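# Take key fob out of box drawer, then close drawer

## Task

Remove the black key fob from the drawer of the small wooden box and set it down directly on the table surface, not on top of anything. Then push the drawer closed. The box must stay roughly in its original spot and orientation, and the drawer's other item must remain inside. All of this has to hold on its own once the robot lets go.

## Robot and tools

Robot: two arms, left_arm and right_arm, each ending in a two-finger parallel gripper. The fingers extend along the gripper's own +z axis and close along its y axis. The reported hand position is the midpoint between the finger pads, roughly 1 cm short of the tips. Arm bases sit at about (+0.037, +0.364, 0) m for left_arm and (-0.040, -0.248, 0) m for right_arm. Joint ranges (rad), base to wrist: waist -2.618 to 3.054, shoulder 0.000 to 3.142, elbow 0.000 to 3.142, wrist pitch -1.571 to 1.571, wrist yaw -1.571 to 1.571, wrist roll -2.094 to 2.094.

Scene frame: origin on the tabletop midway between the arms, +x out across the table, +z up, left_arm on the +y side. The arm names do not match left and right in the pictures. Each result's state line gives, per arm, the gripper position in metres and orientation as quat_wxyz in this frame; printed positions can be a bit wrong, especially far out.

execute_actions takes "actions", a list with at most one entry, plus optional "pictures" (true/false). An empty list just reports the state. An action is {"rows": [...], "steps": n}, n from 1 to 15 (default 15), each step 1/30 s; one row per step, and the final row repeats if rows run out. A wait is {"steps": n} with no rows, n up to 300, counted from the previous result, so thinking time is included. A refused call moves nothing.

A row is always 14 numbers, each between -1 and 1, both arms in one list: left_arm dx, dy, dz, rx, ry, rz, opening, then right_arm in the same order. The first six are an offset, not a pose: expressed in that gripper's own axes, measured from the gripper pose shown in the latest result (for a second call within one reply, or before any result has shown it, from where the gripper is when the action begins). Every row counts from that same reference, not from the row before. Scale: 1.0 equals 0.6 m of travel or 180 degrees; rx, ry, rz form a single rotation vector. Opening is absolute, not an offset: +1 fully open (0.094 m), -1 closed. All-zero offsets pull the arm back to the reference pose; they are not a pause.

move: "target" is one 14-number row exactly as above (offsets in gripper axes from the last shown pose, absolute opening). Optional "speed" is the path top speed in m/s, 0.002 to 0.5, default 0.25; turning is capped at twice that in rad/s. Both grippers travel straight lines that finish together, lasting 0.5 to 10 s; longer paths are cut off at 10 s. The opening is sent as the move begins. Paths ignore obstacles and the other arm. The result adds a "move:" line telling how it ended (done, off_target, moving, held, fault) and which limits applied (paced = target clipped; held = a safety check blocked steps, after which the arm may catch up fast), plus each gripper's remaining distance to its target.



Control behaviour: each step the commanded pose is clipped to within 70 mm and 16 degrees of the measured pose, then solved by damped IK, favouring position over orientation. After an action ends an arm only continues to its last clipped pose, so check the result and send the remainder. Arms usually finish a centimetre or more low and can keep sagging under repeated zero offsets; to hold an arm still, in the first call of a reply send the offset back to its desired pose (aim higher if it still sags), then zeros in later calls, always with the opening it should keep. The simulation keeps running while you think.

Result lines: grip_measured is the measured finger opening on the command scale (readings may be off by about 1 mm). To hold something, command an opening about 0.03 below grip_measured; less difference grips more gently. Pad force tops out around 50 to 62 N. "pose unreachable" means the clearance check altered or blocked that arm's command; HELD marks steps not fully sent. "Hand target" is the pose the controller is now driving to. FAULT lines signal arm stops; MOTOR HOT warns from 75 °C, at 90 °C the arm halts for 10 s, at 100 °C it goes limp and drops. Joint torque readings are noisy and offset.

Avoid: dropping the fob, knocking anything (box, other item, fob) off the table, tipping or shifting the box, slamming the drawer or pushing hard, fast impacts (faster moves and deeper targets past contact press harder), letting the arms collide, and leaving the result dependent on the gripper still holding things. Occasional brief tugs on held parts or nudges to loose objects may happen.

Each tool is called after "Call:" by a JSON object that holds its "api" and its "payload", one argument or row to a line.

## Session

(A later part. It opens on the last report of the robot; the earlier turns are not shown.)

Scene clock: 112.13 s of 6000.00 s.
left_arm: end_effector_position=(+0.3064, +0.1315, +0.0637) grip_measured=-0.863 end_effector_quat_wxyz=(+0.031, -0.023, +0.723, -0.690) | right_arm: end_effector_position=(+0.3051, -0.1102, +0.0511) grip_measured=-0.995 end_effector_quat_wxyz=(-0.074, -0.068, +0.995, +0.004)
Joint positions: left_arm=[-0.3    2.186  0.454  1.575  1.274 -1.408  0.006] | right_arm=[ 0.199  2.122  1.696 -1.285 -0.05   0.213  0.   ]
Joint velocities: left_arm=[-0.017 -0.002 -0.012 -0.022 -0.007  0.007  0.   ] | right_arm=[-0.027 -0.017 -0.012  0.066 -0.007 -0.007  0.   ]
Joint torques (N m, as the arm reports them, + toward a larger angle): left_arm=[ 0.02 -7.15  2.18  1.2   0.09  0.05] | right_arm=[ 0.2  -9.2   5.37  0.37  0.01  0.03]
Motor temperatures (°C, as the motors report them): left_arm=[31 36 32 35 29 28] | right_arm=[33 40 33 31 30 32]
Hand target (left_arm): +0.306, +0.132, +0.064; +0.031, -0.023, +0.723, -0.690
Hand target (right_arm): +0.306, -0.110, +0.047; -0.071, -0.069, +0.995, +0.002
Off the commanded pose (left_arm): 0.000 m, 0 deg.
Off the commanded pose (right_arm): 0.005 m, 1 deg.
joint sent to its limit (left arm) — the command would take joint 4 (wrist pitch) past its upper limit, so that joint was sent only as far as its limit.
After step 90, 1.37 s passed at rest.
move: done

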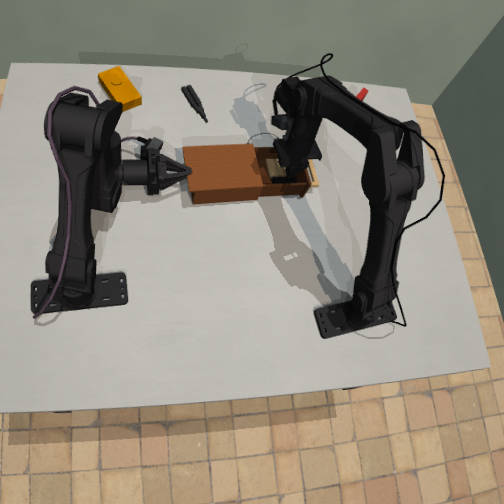

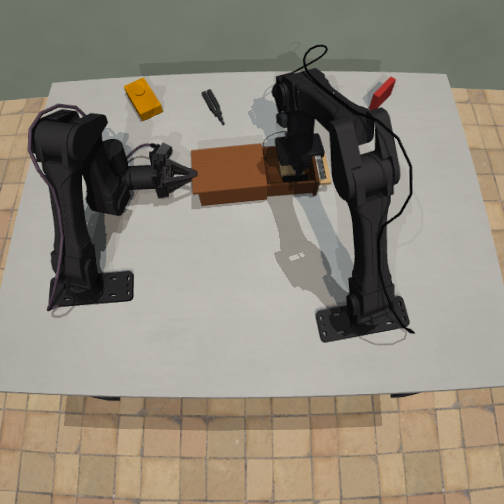

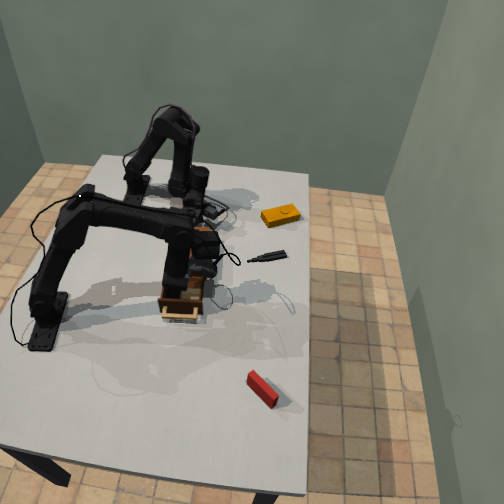

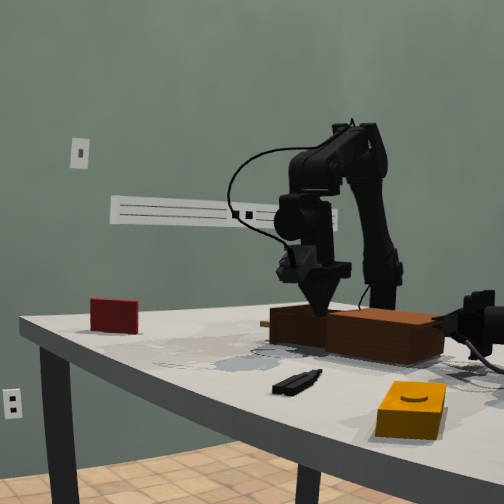

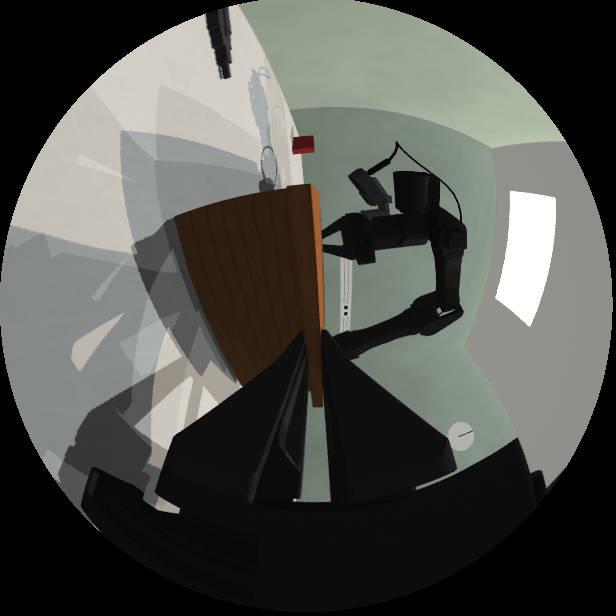

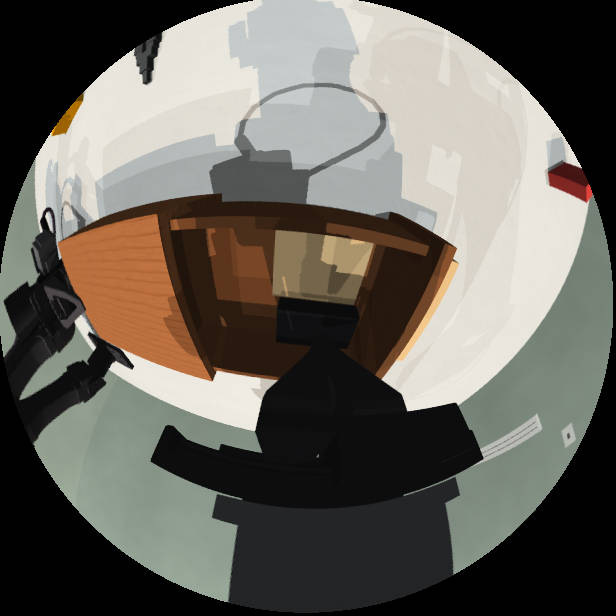

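Call:
{"api": "move", "payload": {
  "target": [0,0,0,0,0,0,-0.92,-0.012,0,0.05,0,0,0,-1],
  "speed": 0.03
}}

Call:
{"api": "move", "payload": {
  "target": [0,0,0,0,0,0,-0.92,0,0.045,0.015,0,0,0,-1],
  "speed": 0.03
}}

Scene clock: 117.37 s of 6000.00 s.
left_arm: end_effector_position=(+0.3063, +0.1315, +0.0637) grip_measured=-0.863 end_effector_quat_wxyz=(+0.031, -0.023, +0.723, -0.690) | right_arm: end_effector_position=(+0.3047, -0.1104, +0.0365) grip_measured=-0.995 end_effector_quat_wxyz=(-0.078, -0.068, +0.995, +0.003)
Joint positions: left_arm=[-0.3    2.186  0.454  1.575  1.274 -1.408  0.006] | right_arm=[ 0.199  2.14   1.664 -1.242 -0.05   0.213  0.   ]
Joint velocities: left_arm=[-0.002  0.002  0.012 -0.022 -0.022  0.007 -0.   ] | right_arm=[-0.012  0.002  0.017  0.037 -0.007 -0.007 -0.001]
Joint torques (N m, as the arm reports them, + toward a larger angle): left_arm=[ 0.06 -7.2   2.14  1.18  0.11  0.04] | right_arm=[-0.05 -7.96  3.3   0.76 -0.03  0.01]
Motor temperatures (°C, as the motors report them): left_arm=[31 36 32 35 29 28] | right_arm=[33 40 33 31 30 32]
Hand target (left_arm): +0.306, +0.132, +0.064; +0.031, -0.023, +0.723, -0.690
Hand target (right_arm): +0.307, -0.110, +0.021; -0.075, -0.068, +0.995, +0.004
Off the commanded pose (left_arm): 0.000 m, 0 deg.
Off the commanded pose (right_arm): 0.016 m, 0 deg.
joint sent to its limit (left arm) — the command would take joint 4 (wrist pitch) past its upper limit, so that joint was sent only as far as its limit.
After step 90, 0.97 s passed at rest.
move: off_target (right_arm)

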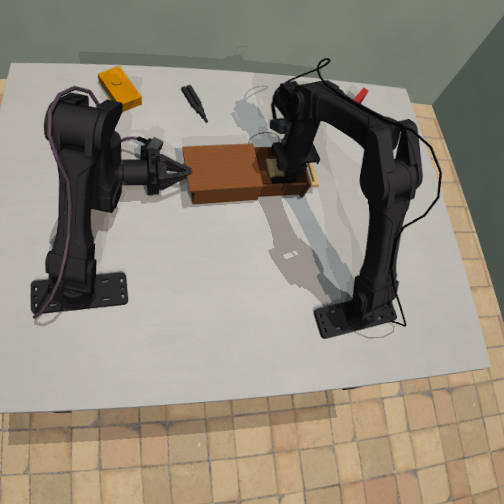

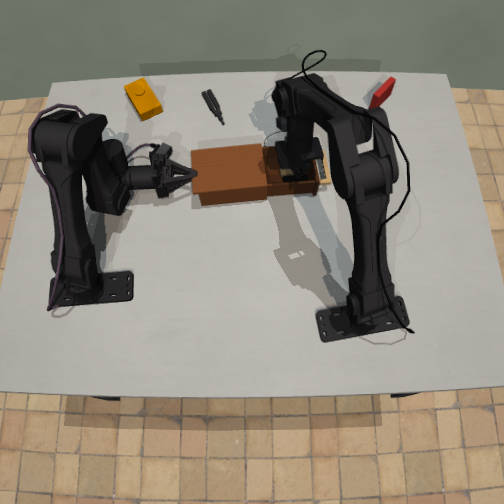

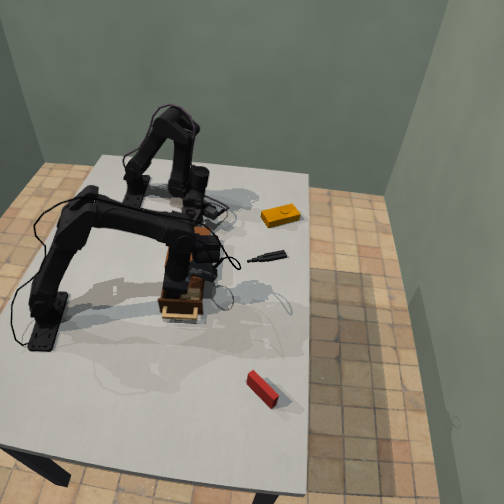

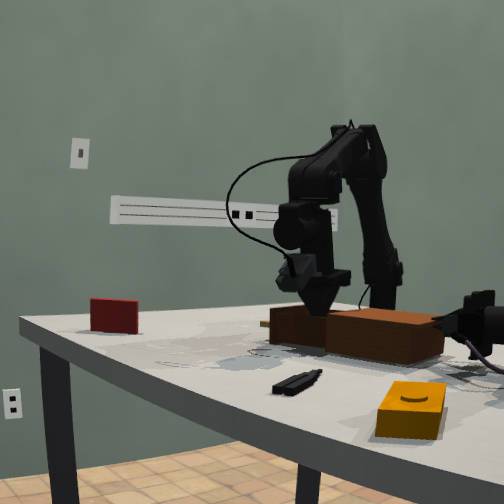

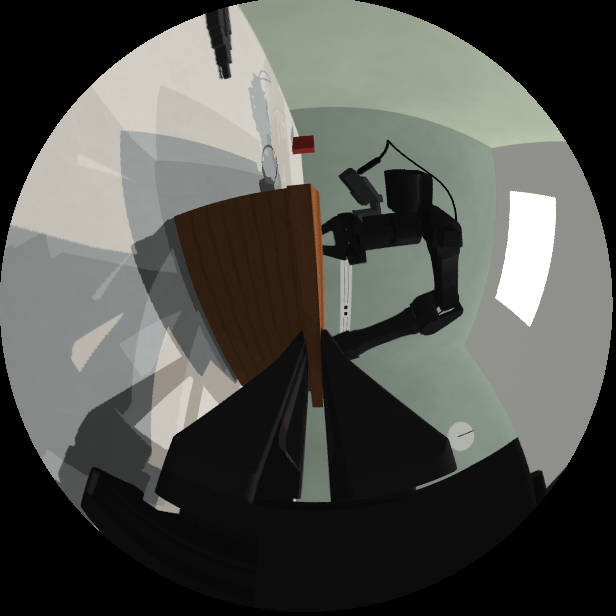

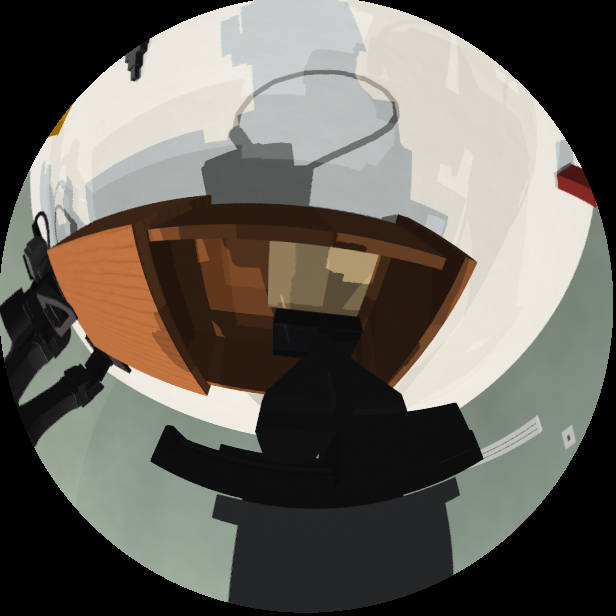

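Scene clock: 118.53 s of 6000.00 s.
left_arm: end_effector_position=(+0.3063, +0.1315, +0.0637) grip_measured=-0.863 end_effector_quat_wxyz=(+0.031, -0.023, +0.723, -0.690) | right_arm: end_effector_position=(+0.3015, -0.1036, +0.0363) grip_measured=-0.996 end_effector_quat_wxyz=(-0.071, -0.064, +0.995, -0.023)
Joint positions: left_arm=[-0.3    2.186  0.454  1.575  1.275 -1.408  0.006] | right_arm=[ 0.242  2.14   1.664 -1.243 -0.003  0.267  0.   ]
Joint velocities: left_arm=[ 0.007 -0.022 -0.007  0.007  0.051 -0.007  0.002] | right_arm=[ 0.002 -0.007  0.007  0.037  0.051 -0.007 -0.   ]
Joint torques (N m, as the arm reports them, + toward a larger angle): left_arm=[ 0.06 -7.2   2.11  1.19  0.08  0.06] | right_arm=[ 1.76 -7.48  7.14  0.42 -0.6   0.13]
Motor temperatures (°C, as the motors report them): left_arm=[31 36 32 35 29 28] | right_arm=[33 40 33 31 30 32]
Hand target (left_arm): +0.306, +0.132, +0.064; +0.031, -0.023, +0.723, -0.690
Hand target (right_arm): +0.299, -0.085, +0.028; -0.078, -0.068, +0.995, +0.003
Off the commanded pose (left_arm): 0.000 m, 0 deg.
Off the commanded pose (right_arm): 0.022 m, 3 deg.
joint sent to its limit (left arm) — the command would take joint 4 (wrist pitch) past its upper limit, so that joint was sent only as far as its limit.
move: off_target (right_arm)

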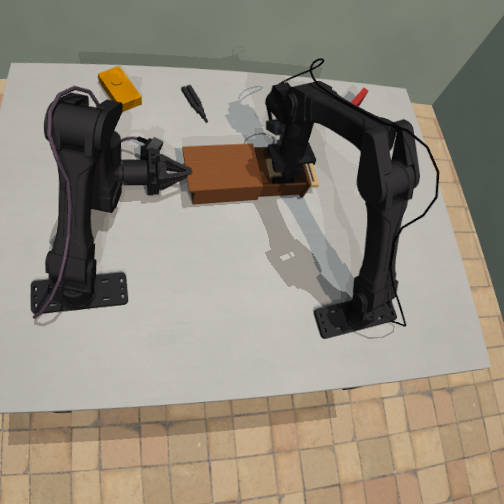

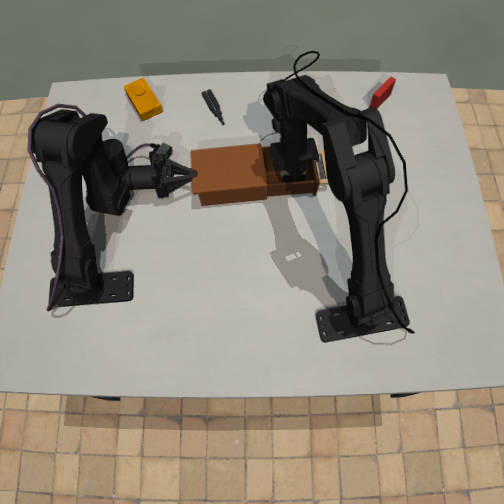

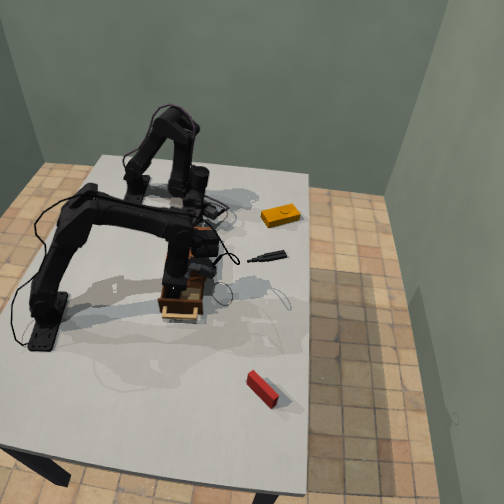

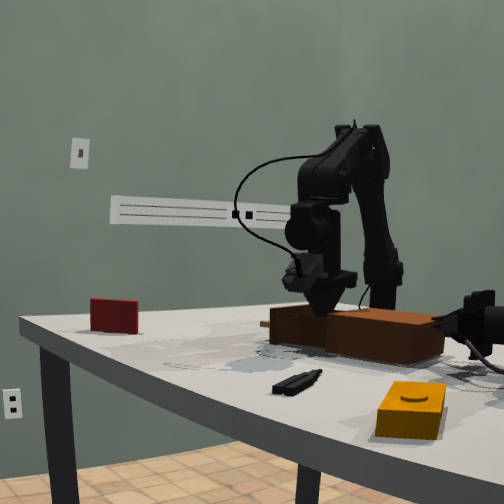

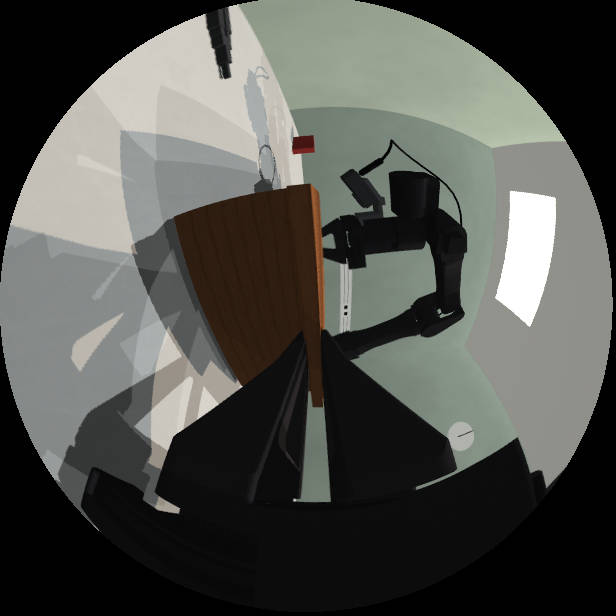

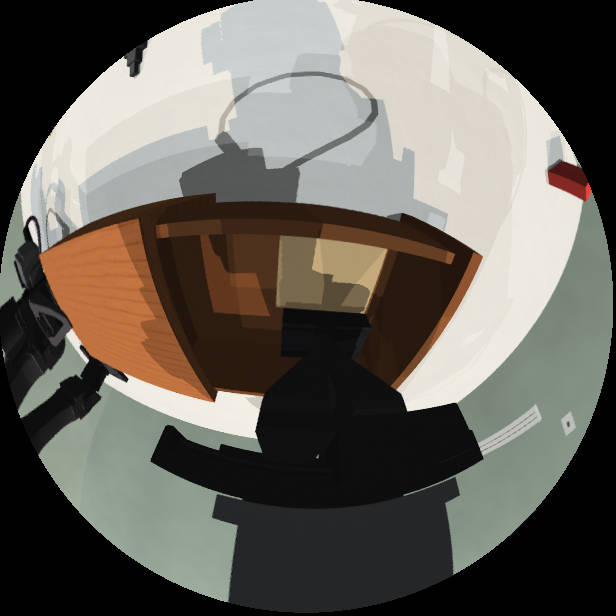

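Call:
{"api": "move", "payload": {
  "target": [0,0,0,0,0,0,-0.92,-0.018,-0.012,-0.012,0,0.05,0,-1],
  "speed": 0.05
}}

Call:
{"api": "move", "payload": {
  "target": [0,0,0,0,0,0,-0.92,-0.012,0,0.035,0,0,0,-1],
  "speed": 0.03
}}

Call:
{"api": "move", "payload": {
  "target": [0,0,0,0,0,0,-0.92,-0.008,0.05,0.012,0,0,0,-1],
  "speed": 0.03
}}

Scene clock: 139.27 s of 6000.00 s.
left_arm: end_effector_position=(+0.3062, +0.1315, +0.0637) grip_measured=-0.863 end_effector_quat_wxyz=(+0.031, -0.023, +0.723, -0.690) | right_arm: end_effector_position=(+0.3096, -0.1074, +0.0386) grip_measured=-0.996 end_effector_quat_wxyz=(-0.150, -0.060, +0.986, -0.031)
Joint positions: left_arm=[-0.3    2.186  0.454  1.575  1.275 -1.408  0.006] | right_arm=[ 0.211  2.331  1.953 -1.499 -0.031  0.239  0.   ]
Joint velocities: left_arm=[-0.007  0.012 -0.007 -0.007 -0.007 -0.022  0.001] | right_arm=[-0.012 -0.007  0.002  0.007  0.037 -0.066 -0.001]
Joint torques (N m, as the arm reports them, + toward a larger angle): left_arm=[ 0.03 -7.23  2.15  1.21  0.1   0.06] | right_arm=[-0.76 -9.86  8.9  -0.22 -0.07 -0.08]
Motor temperatures (°C, as the motors report them): left_arm=[31 36 32 35 29 28] | right_arm=[33 38 33 31 31 32]
Hand target (left_arm): +0.306, +0.132, +0.064; +0.031, -0.023, +0.723, -0.690
Hand target (right_arm): +0.314, -0.109, +0.042; -0.148, -0.061, +0.987, -0.027
Off the commanded pose (left_arm): 0.000 m, 0 deg.
Off the commanded pose (right_arm): 0.006 m, 0 deg.
joint sent to its limit (left arm) — the command would take joint 4 (wrist pitch) past its upper limit, so that joint was sent only as far as its limit.
After step 90, 15.93 s passed at rest.
move: done

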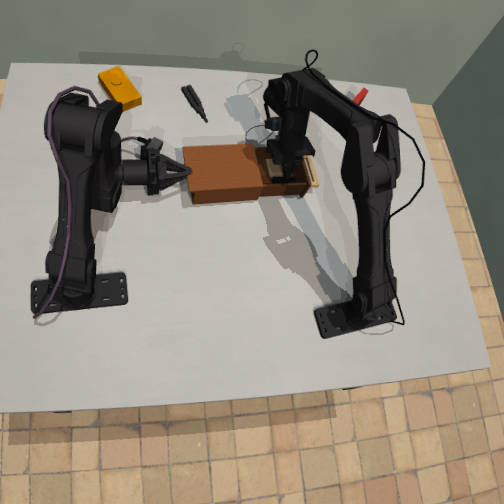

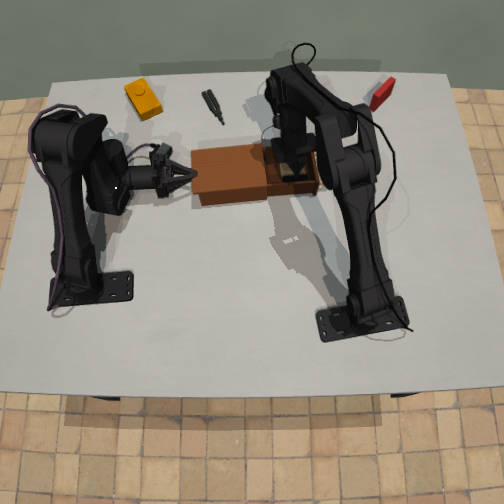

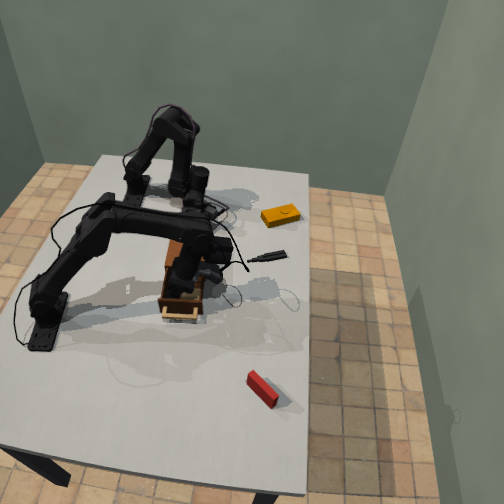

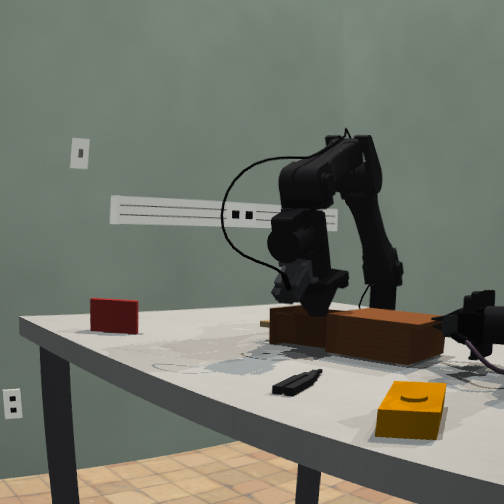

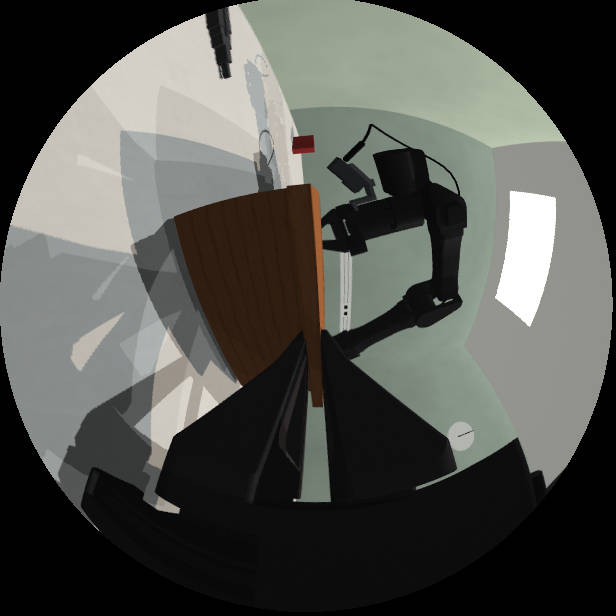

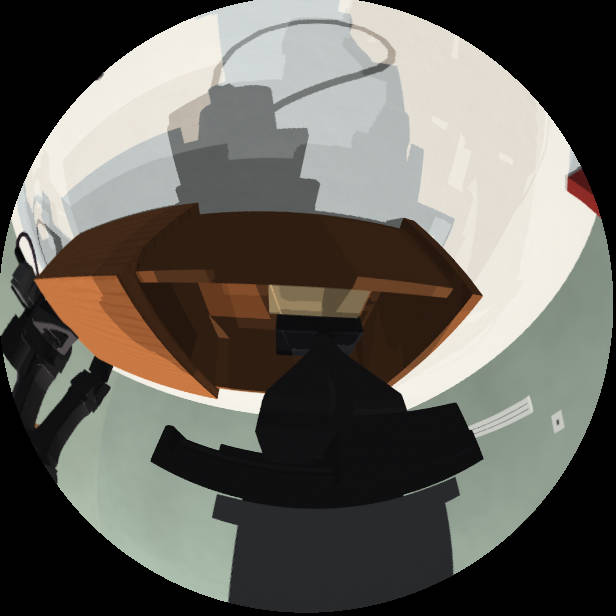

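Scene clock: 140.23 s of 6000.00 s.
left_arm: end_effector_position=(+0.3062, +0.1315, +0.0637) grip_measured=-0.863 end_effector_quat_wxyz=(+0.031, -0.023, +0.723, -0.690) | right_arm: end_effector_position=(+0.3091, -0.1076, +0.0365) grip_measured=-0.996 end_effector_quat_wxyz=(-0.151, -0.060, +0.986, -0.031)
Joint positions: left_arm=[-0.3    2.186  0.454  1.575  1.275 -1.408  0.006] | right_arm=[ 0.211  2.331  1.944 -1.492 -0.031  0.239  0.   ]
Joint velocities: left_arm=[-0.007 -0.012 -0.002 -0.007  0.051  0.037 -0.   ] | right_arm=[-0.007  0.002  0.007 -0.037 -0.022  0.007 -0.   ]
Joint torques (N m, as the arm reports them, + toward a larger angle): left_arm=[ 0.02 -7.13  2.1   1.19  0.1   0.04] | right_arm=[-0.24 -9.11  1.53  0.57 -0.01 -0.01]
Motor temperatures (°C, as the motors report them): left_arm=[31 36 32 35 29 28] | right_arm=[33 38 33 31 31 32]
Hand target (left_arm): +0.306, +0.132, +0.064; +0.031, -0.023, +0.723, -0.690
Hand target (right_arm): +0.309, -0.109, +0.017; -0.151, -0.060, +0.986, -0.031
Off the commanded pose (left_arm): 0.000 m, 0 deg.
Off the commanded pose (right_arm): 0.020 m, 0 deg.
joint sent to its limit (left arm) — the command would take joint 4 (wrist pitch) past its upper limit, so that joint was sent only as far as its limit.
move: off_target (right_arm)

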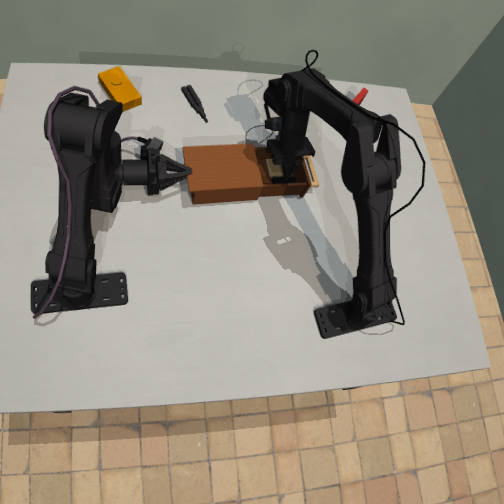

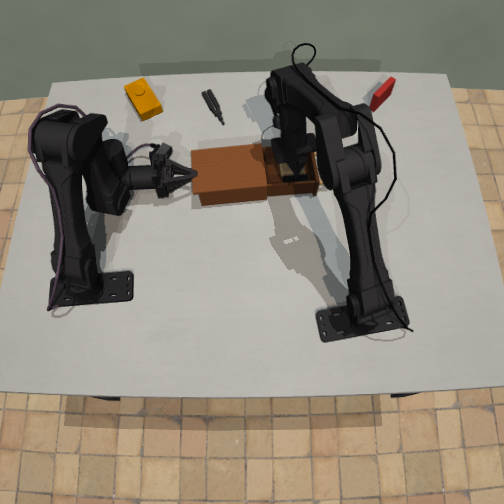

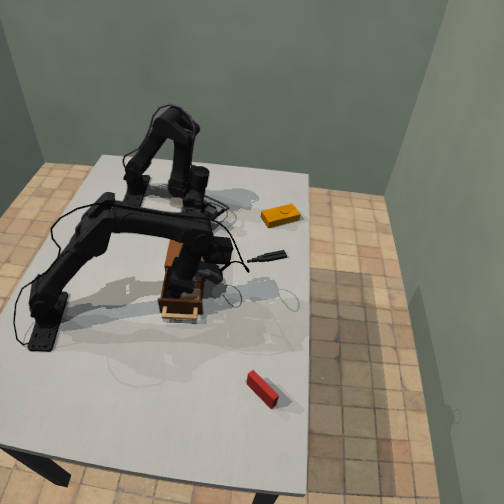

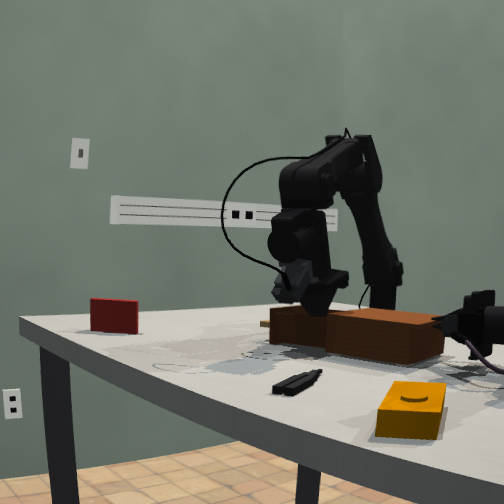

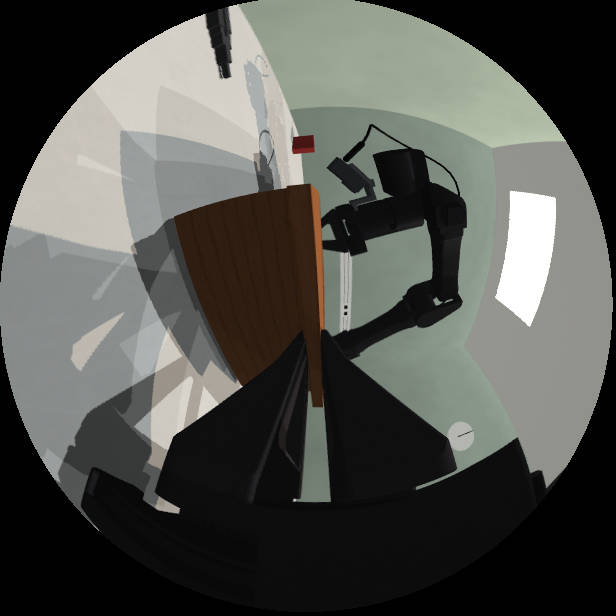

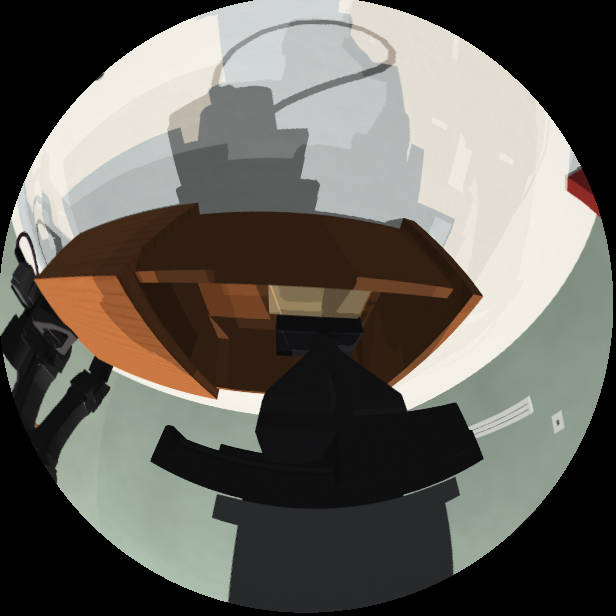

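Scene clock: 141.50 s of 6000.00 s.
left_arm: end_effector_position=(+0.3057, +0.1315, +0.0638) grip_measured=-0.863 end_effector_quat_wxyz=(+0.030, -0.022, +0.723, -0.690) | right_arm: end_effector_position=(+0.3032, -0.0960, +0.0381) grip_measured=-0.996 end_effector_quat_wxyz=(-0.154, -0.060, +0.985, -0.052)
Joint positions: left_arm=[-0.3    2.186  0.454  1.575  1.278 -1.408  0.006] | right_arm=[ 0.256  2.347  1.973 -1.523 -0.008  0.287  0.   ]
Joint velocities: left_arm=[-0.002 -0.017 -0.002 -0.037 -0.022  0.007 -0.001] | right_arm=[-0.017 -0.002 -0.017 -0.037 -0.081  0.051 -0.   ]
Joint torques (N m, as the arm reports them, + toward a larger angle): left_arm=[-0.01 -7.18  2.17  1.17  0.07  0.06] | right_arm=[ 1.39 -8.13  7.77  0.19 -0.47  0.16]
Motor temperatures (°C, as the motors report them): left_arm=[31 36 32 35 29 28] | right_arm=[33 38 33 31 31 32]
Hand target (left_arm): +0.306, +0.132, +0.064; +0.031, -0.023, +0.723, -0.690
Hand target (right_arm): +0.307, -0.079, +0.027; -0.151, -0.060, +0.986, -0.031
Off the commanded pose (left_arm): 0.000 m, 0 deg.
Off the commanded pose (right_arm): 0.022 m, 2 deg.
joint sent to its limit (left arm) — the command would take joint 4 (wrist pitch) past its upper limit, so that joint was sent only as far as its limit.
move: off_target (right_arm)

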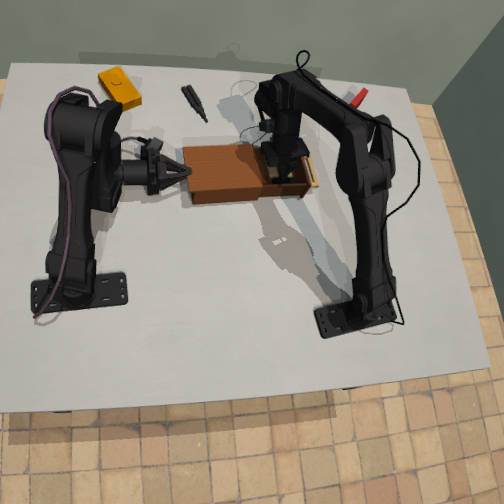

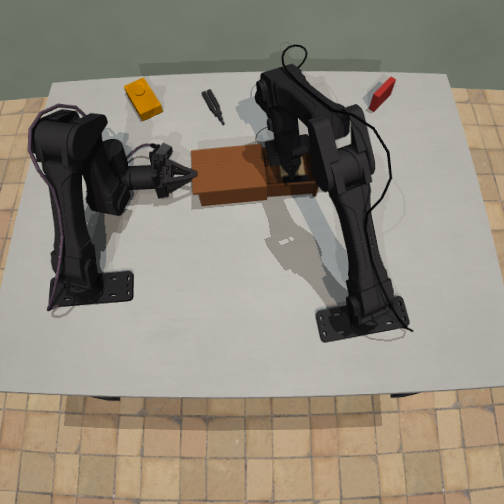

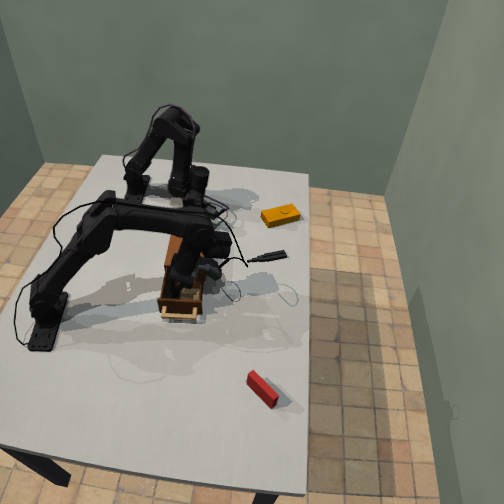

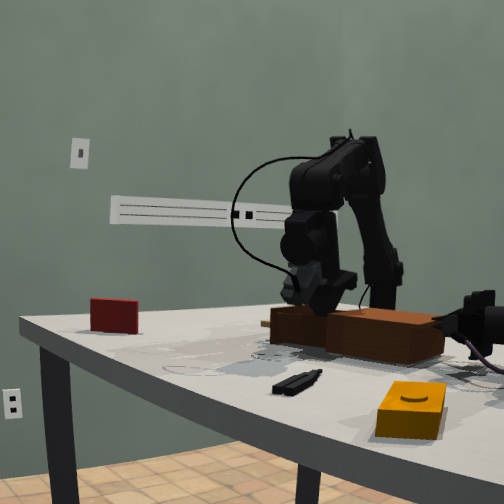

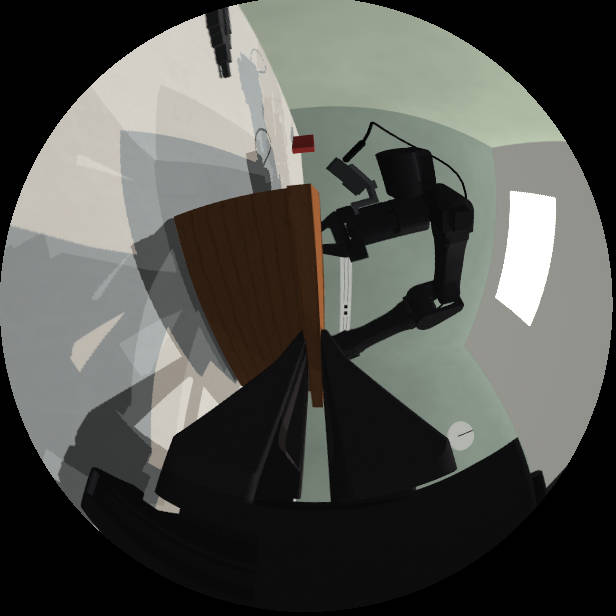

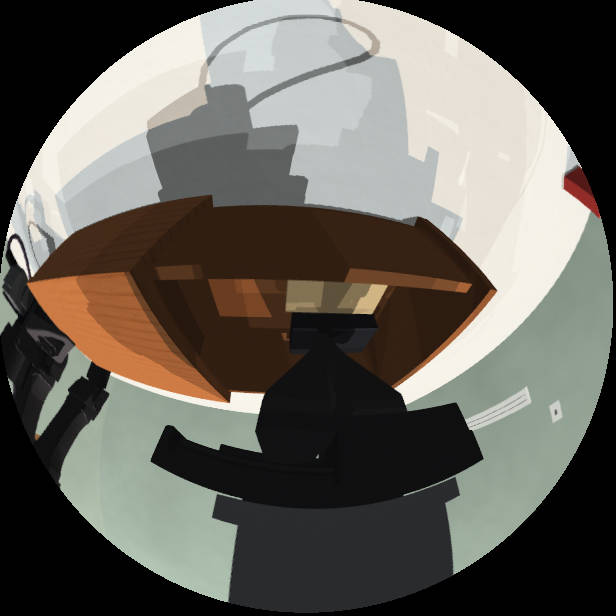

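Call:
{"api": "move", "payload": {
  "target": [0,0,0,0,0,0,-0.92,-0.005,-0.02,-0.02,0.01,-0.03,0,0.45],
  "speed": 0.05
}}

Call:
{"api": "zoom_image", "payload": {
  "camera": "cam_right_wrist",
  "region": [200,220,440,460]
}}

Scene clock: 148.90 s of 6000.00 s.
left_arm: end_effector_position=(+0.3056, +0.1315, +0.0638) grip_measured=-0.863 end_effector_quat_wxyz=(+0.029, -0.022, +0.723, -0.690) | right_arm: end_effector_position=(+0.3070, -0.1060, +0.0401) grip_measured=+0.448 end_effector_quat_wxyz=(-0.128, -0.060, +0.988, -0.068)
Joint positions: left_arm=[-0.3    2.186  0.454  1.575  1.278 -1.408  0.006] | right_arm=[ 0.251  2.301  1.912 -1.471  0.041  0.289  0.068]
Joint velocities: left_arm=[-0.017  0.002  0.007 -0.007  0.051  0.11  -0.   ] | right_arm=[-0.007 -0.007 -0.032 -0.007 -0.066 -0.037 -0.001]
Joint torques (N m, as the arm reports them, + toward a larger angle): left_arm=[ 0.05 -7.32  2.2   1.17  0.09  0.03] | right_arm=[  0.07 -12.73   4.92   0.14   0.12  -0.1 ]
Motor temperatures (°C, as the motors report them): left_arm=[31 36 32 35 29 28] | right_arm=[33 39 33 31 31 32]
Hand target (left_arm): +0.306, +0.131, +0.064; +0.030, -0.022, +0.723, -0.690
Hand target (right_arm): +0.311, -0.106, +0.050; -0.107, -0.065, +0.990, -0.065
Off the commanded pose (left_arm): 0.000 m, 0 deg.
Off the commanded pose (right_arm): 0.010 m, 3 deg.
joint sent to its limit (left arm) — the command would take joint 4 (wrist pitch) past its upper limit, so that joint was sent only as far as its limit.
After step 90, 3.13 s passed at rest.
move: off_target (right_arm)

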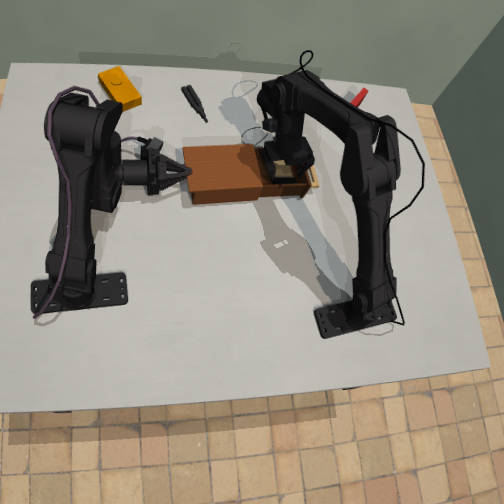

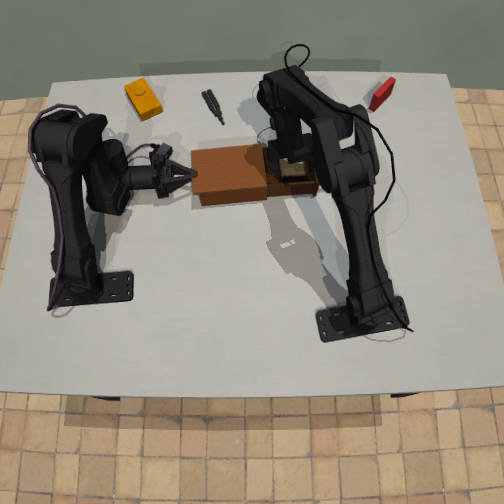

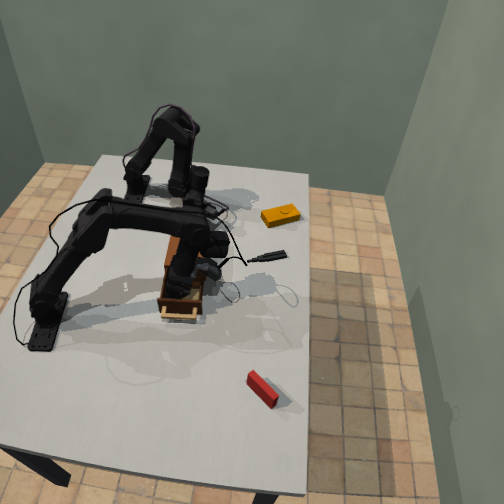

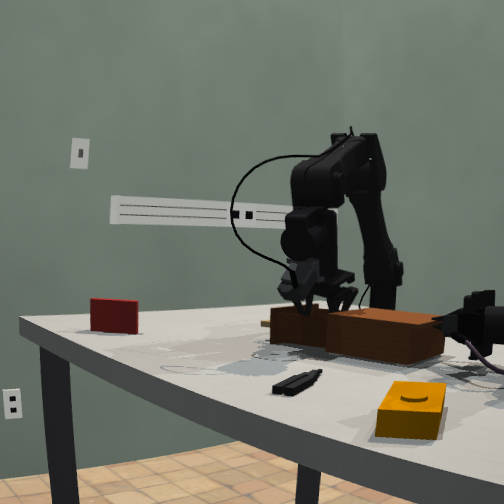

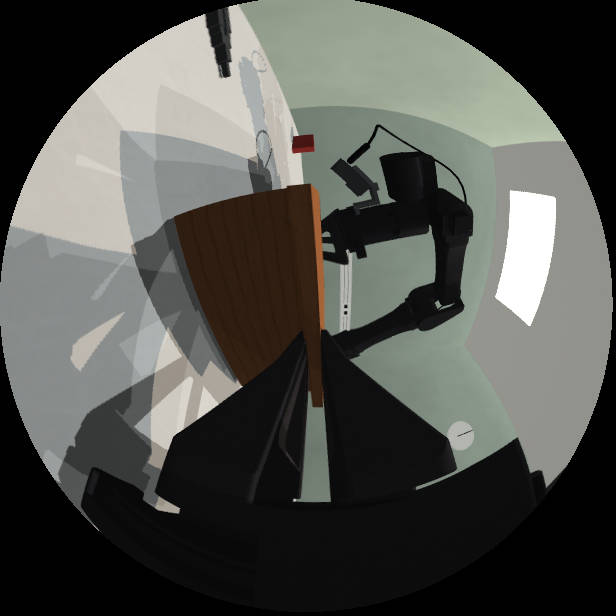

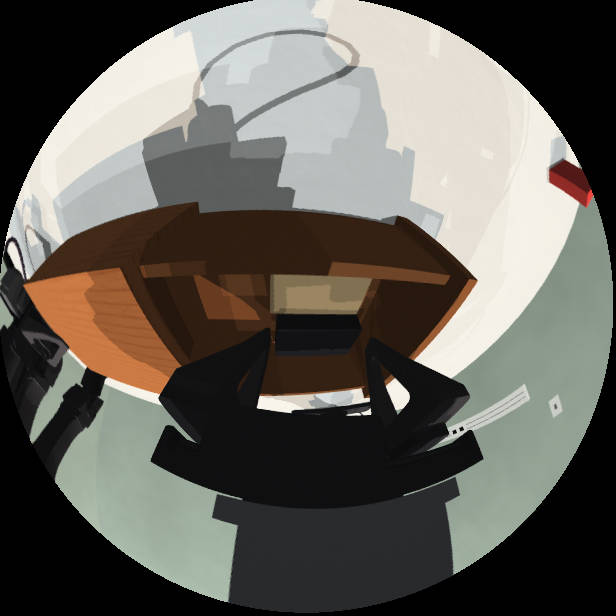

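Region (200, 220, 440, 460) of cam_right_wrist's 616x616 image, scaled by 2.100, with more detail than that image has.

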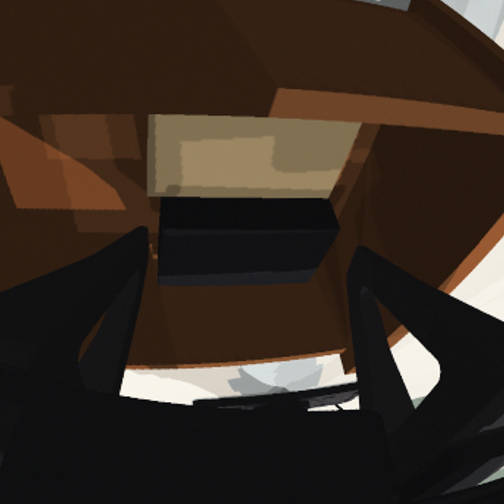

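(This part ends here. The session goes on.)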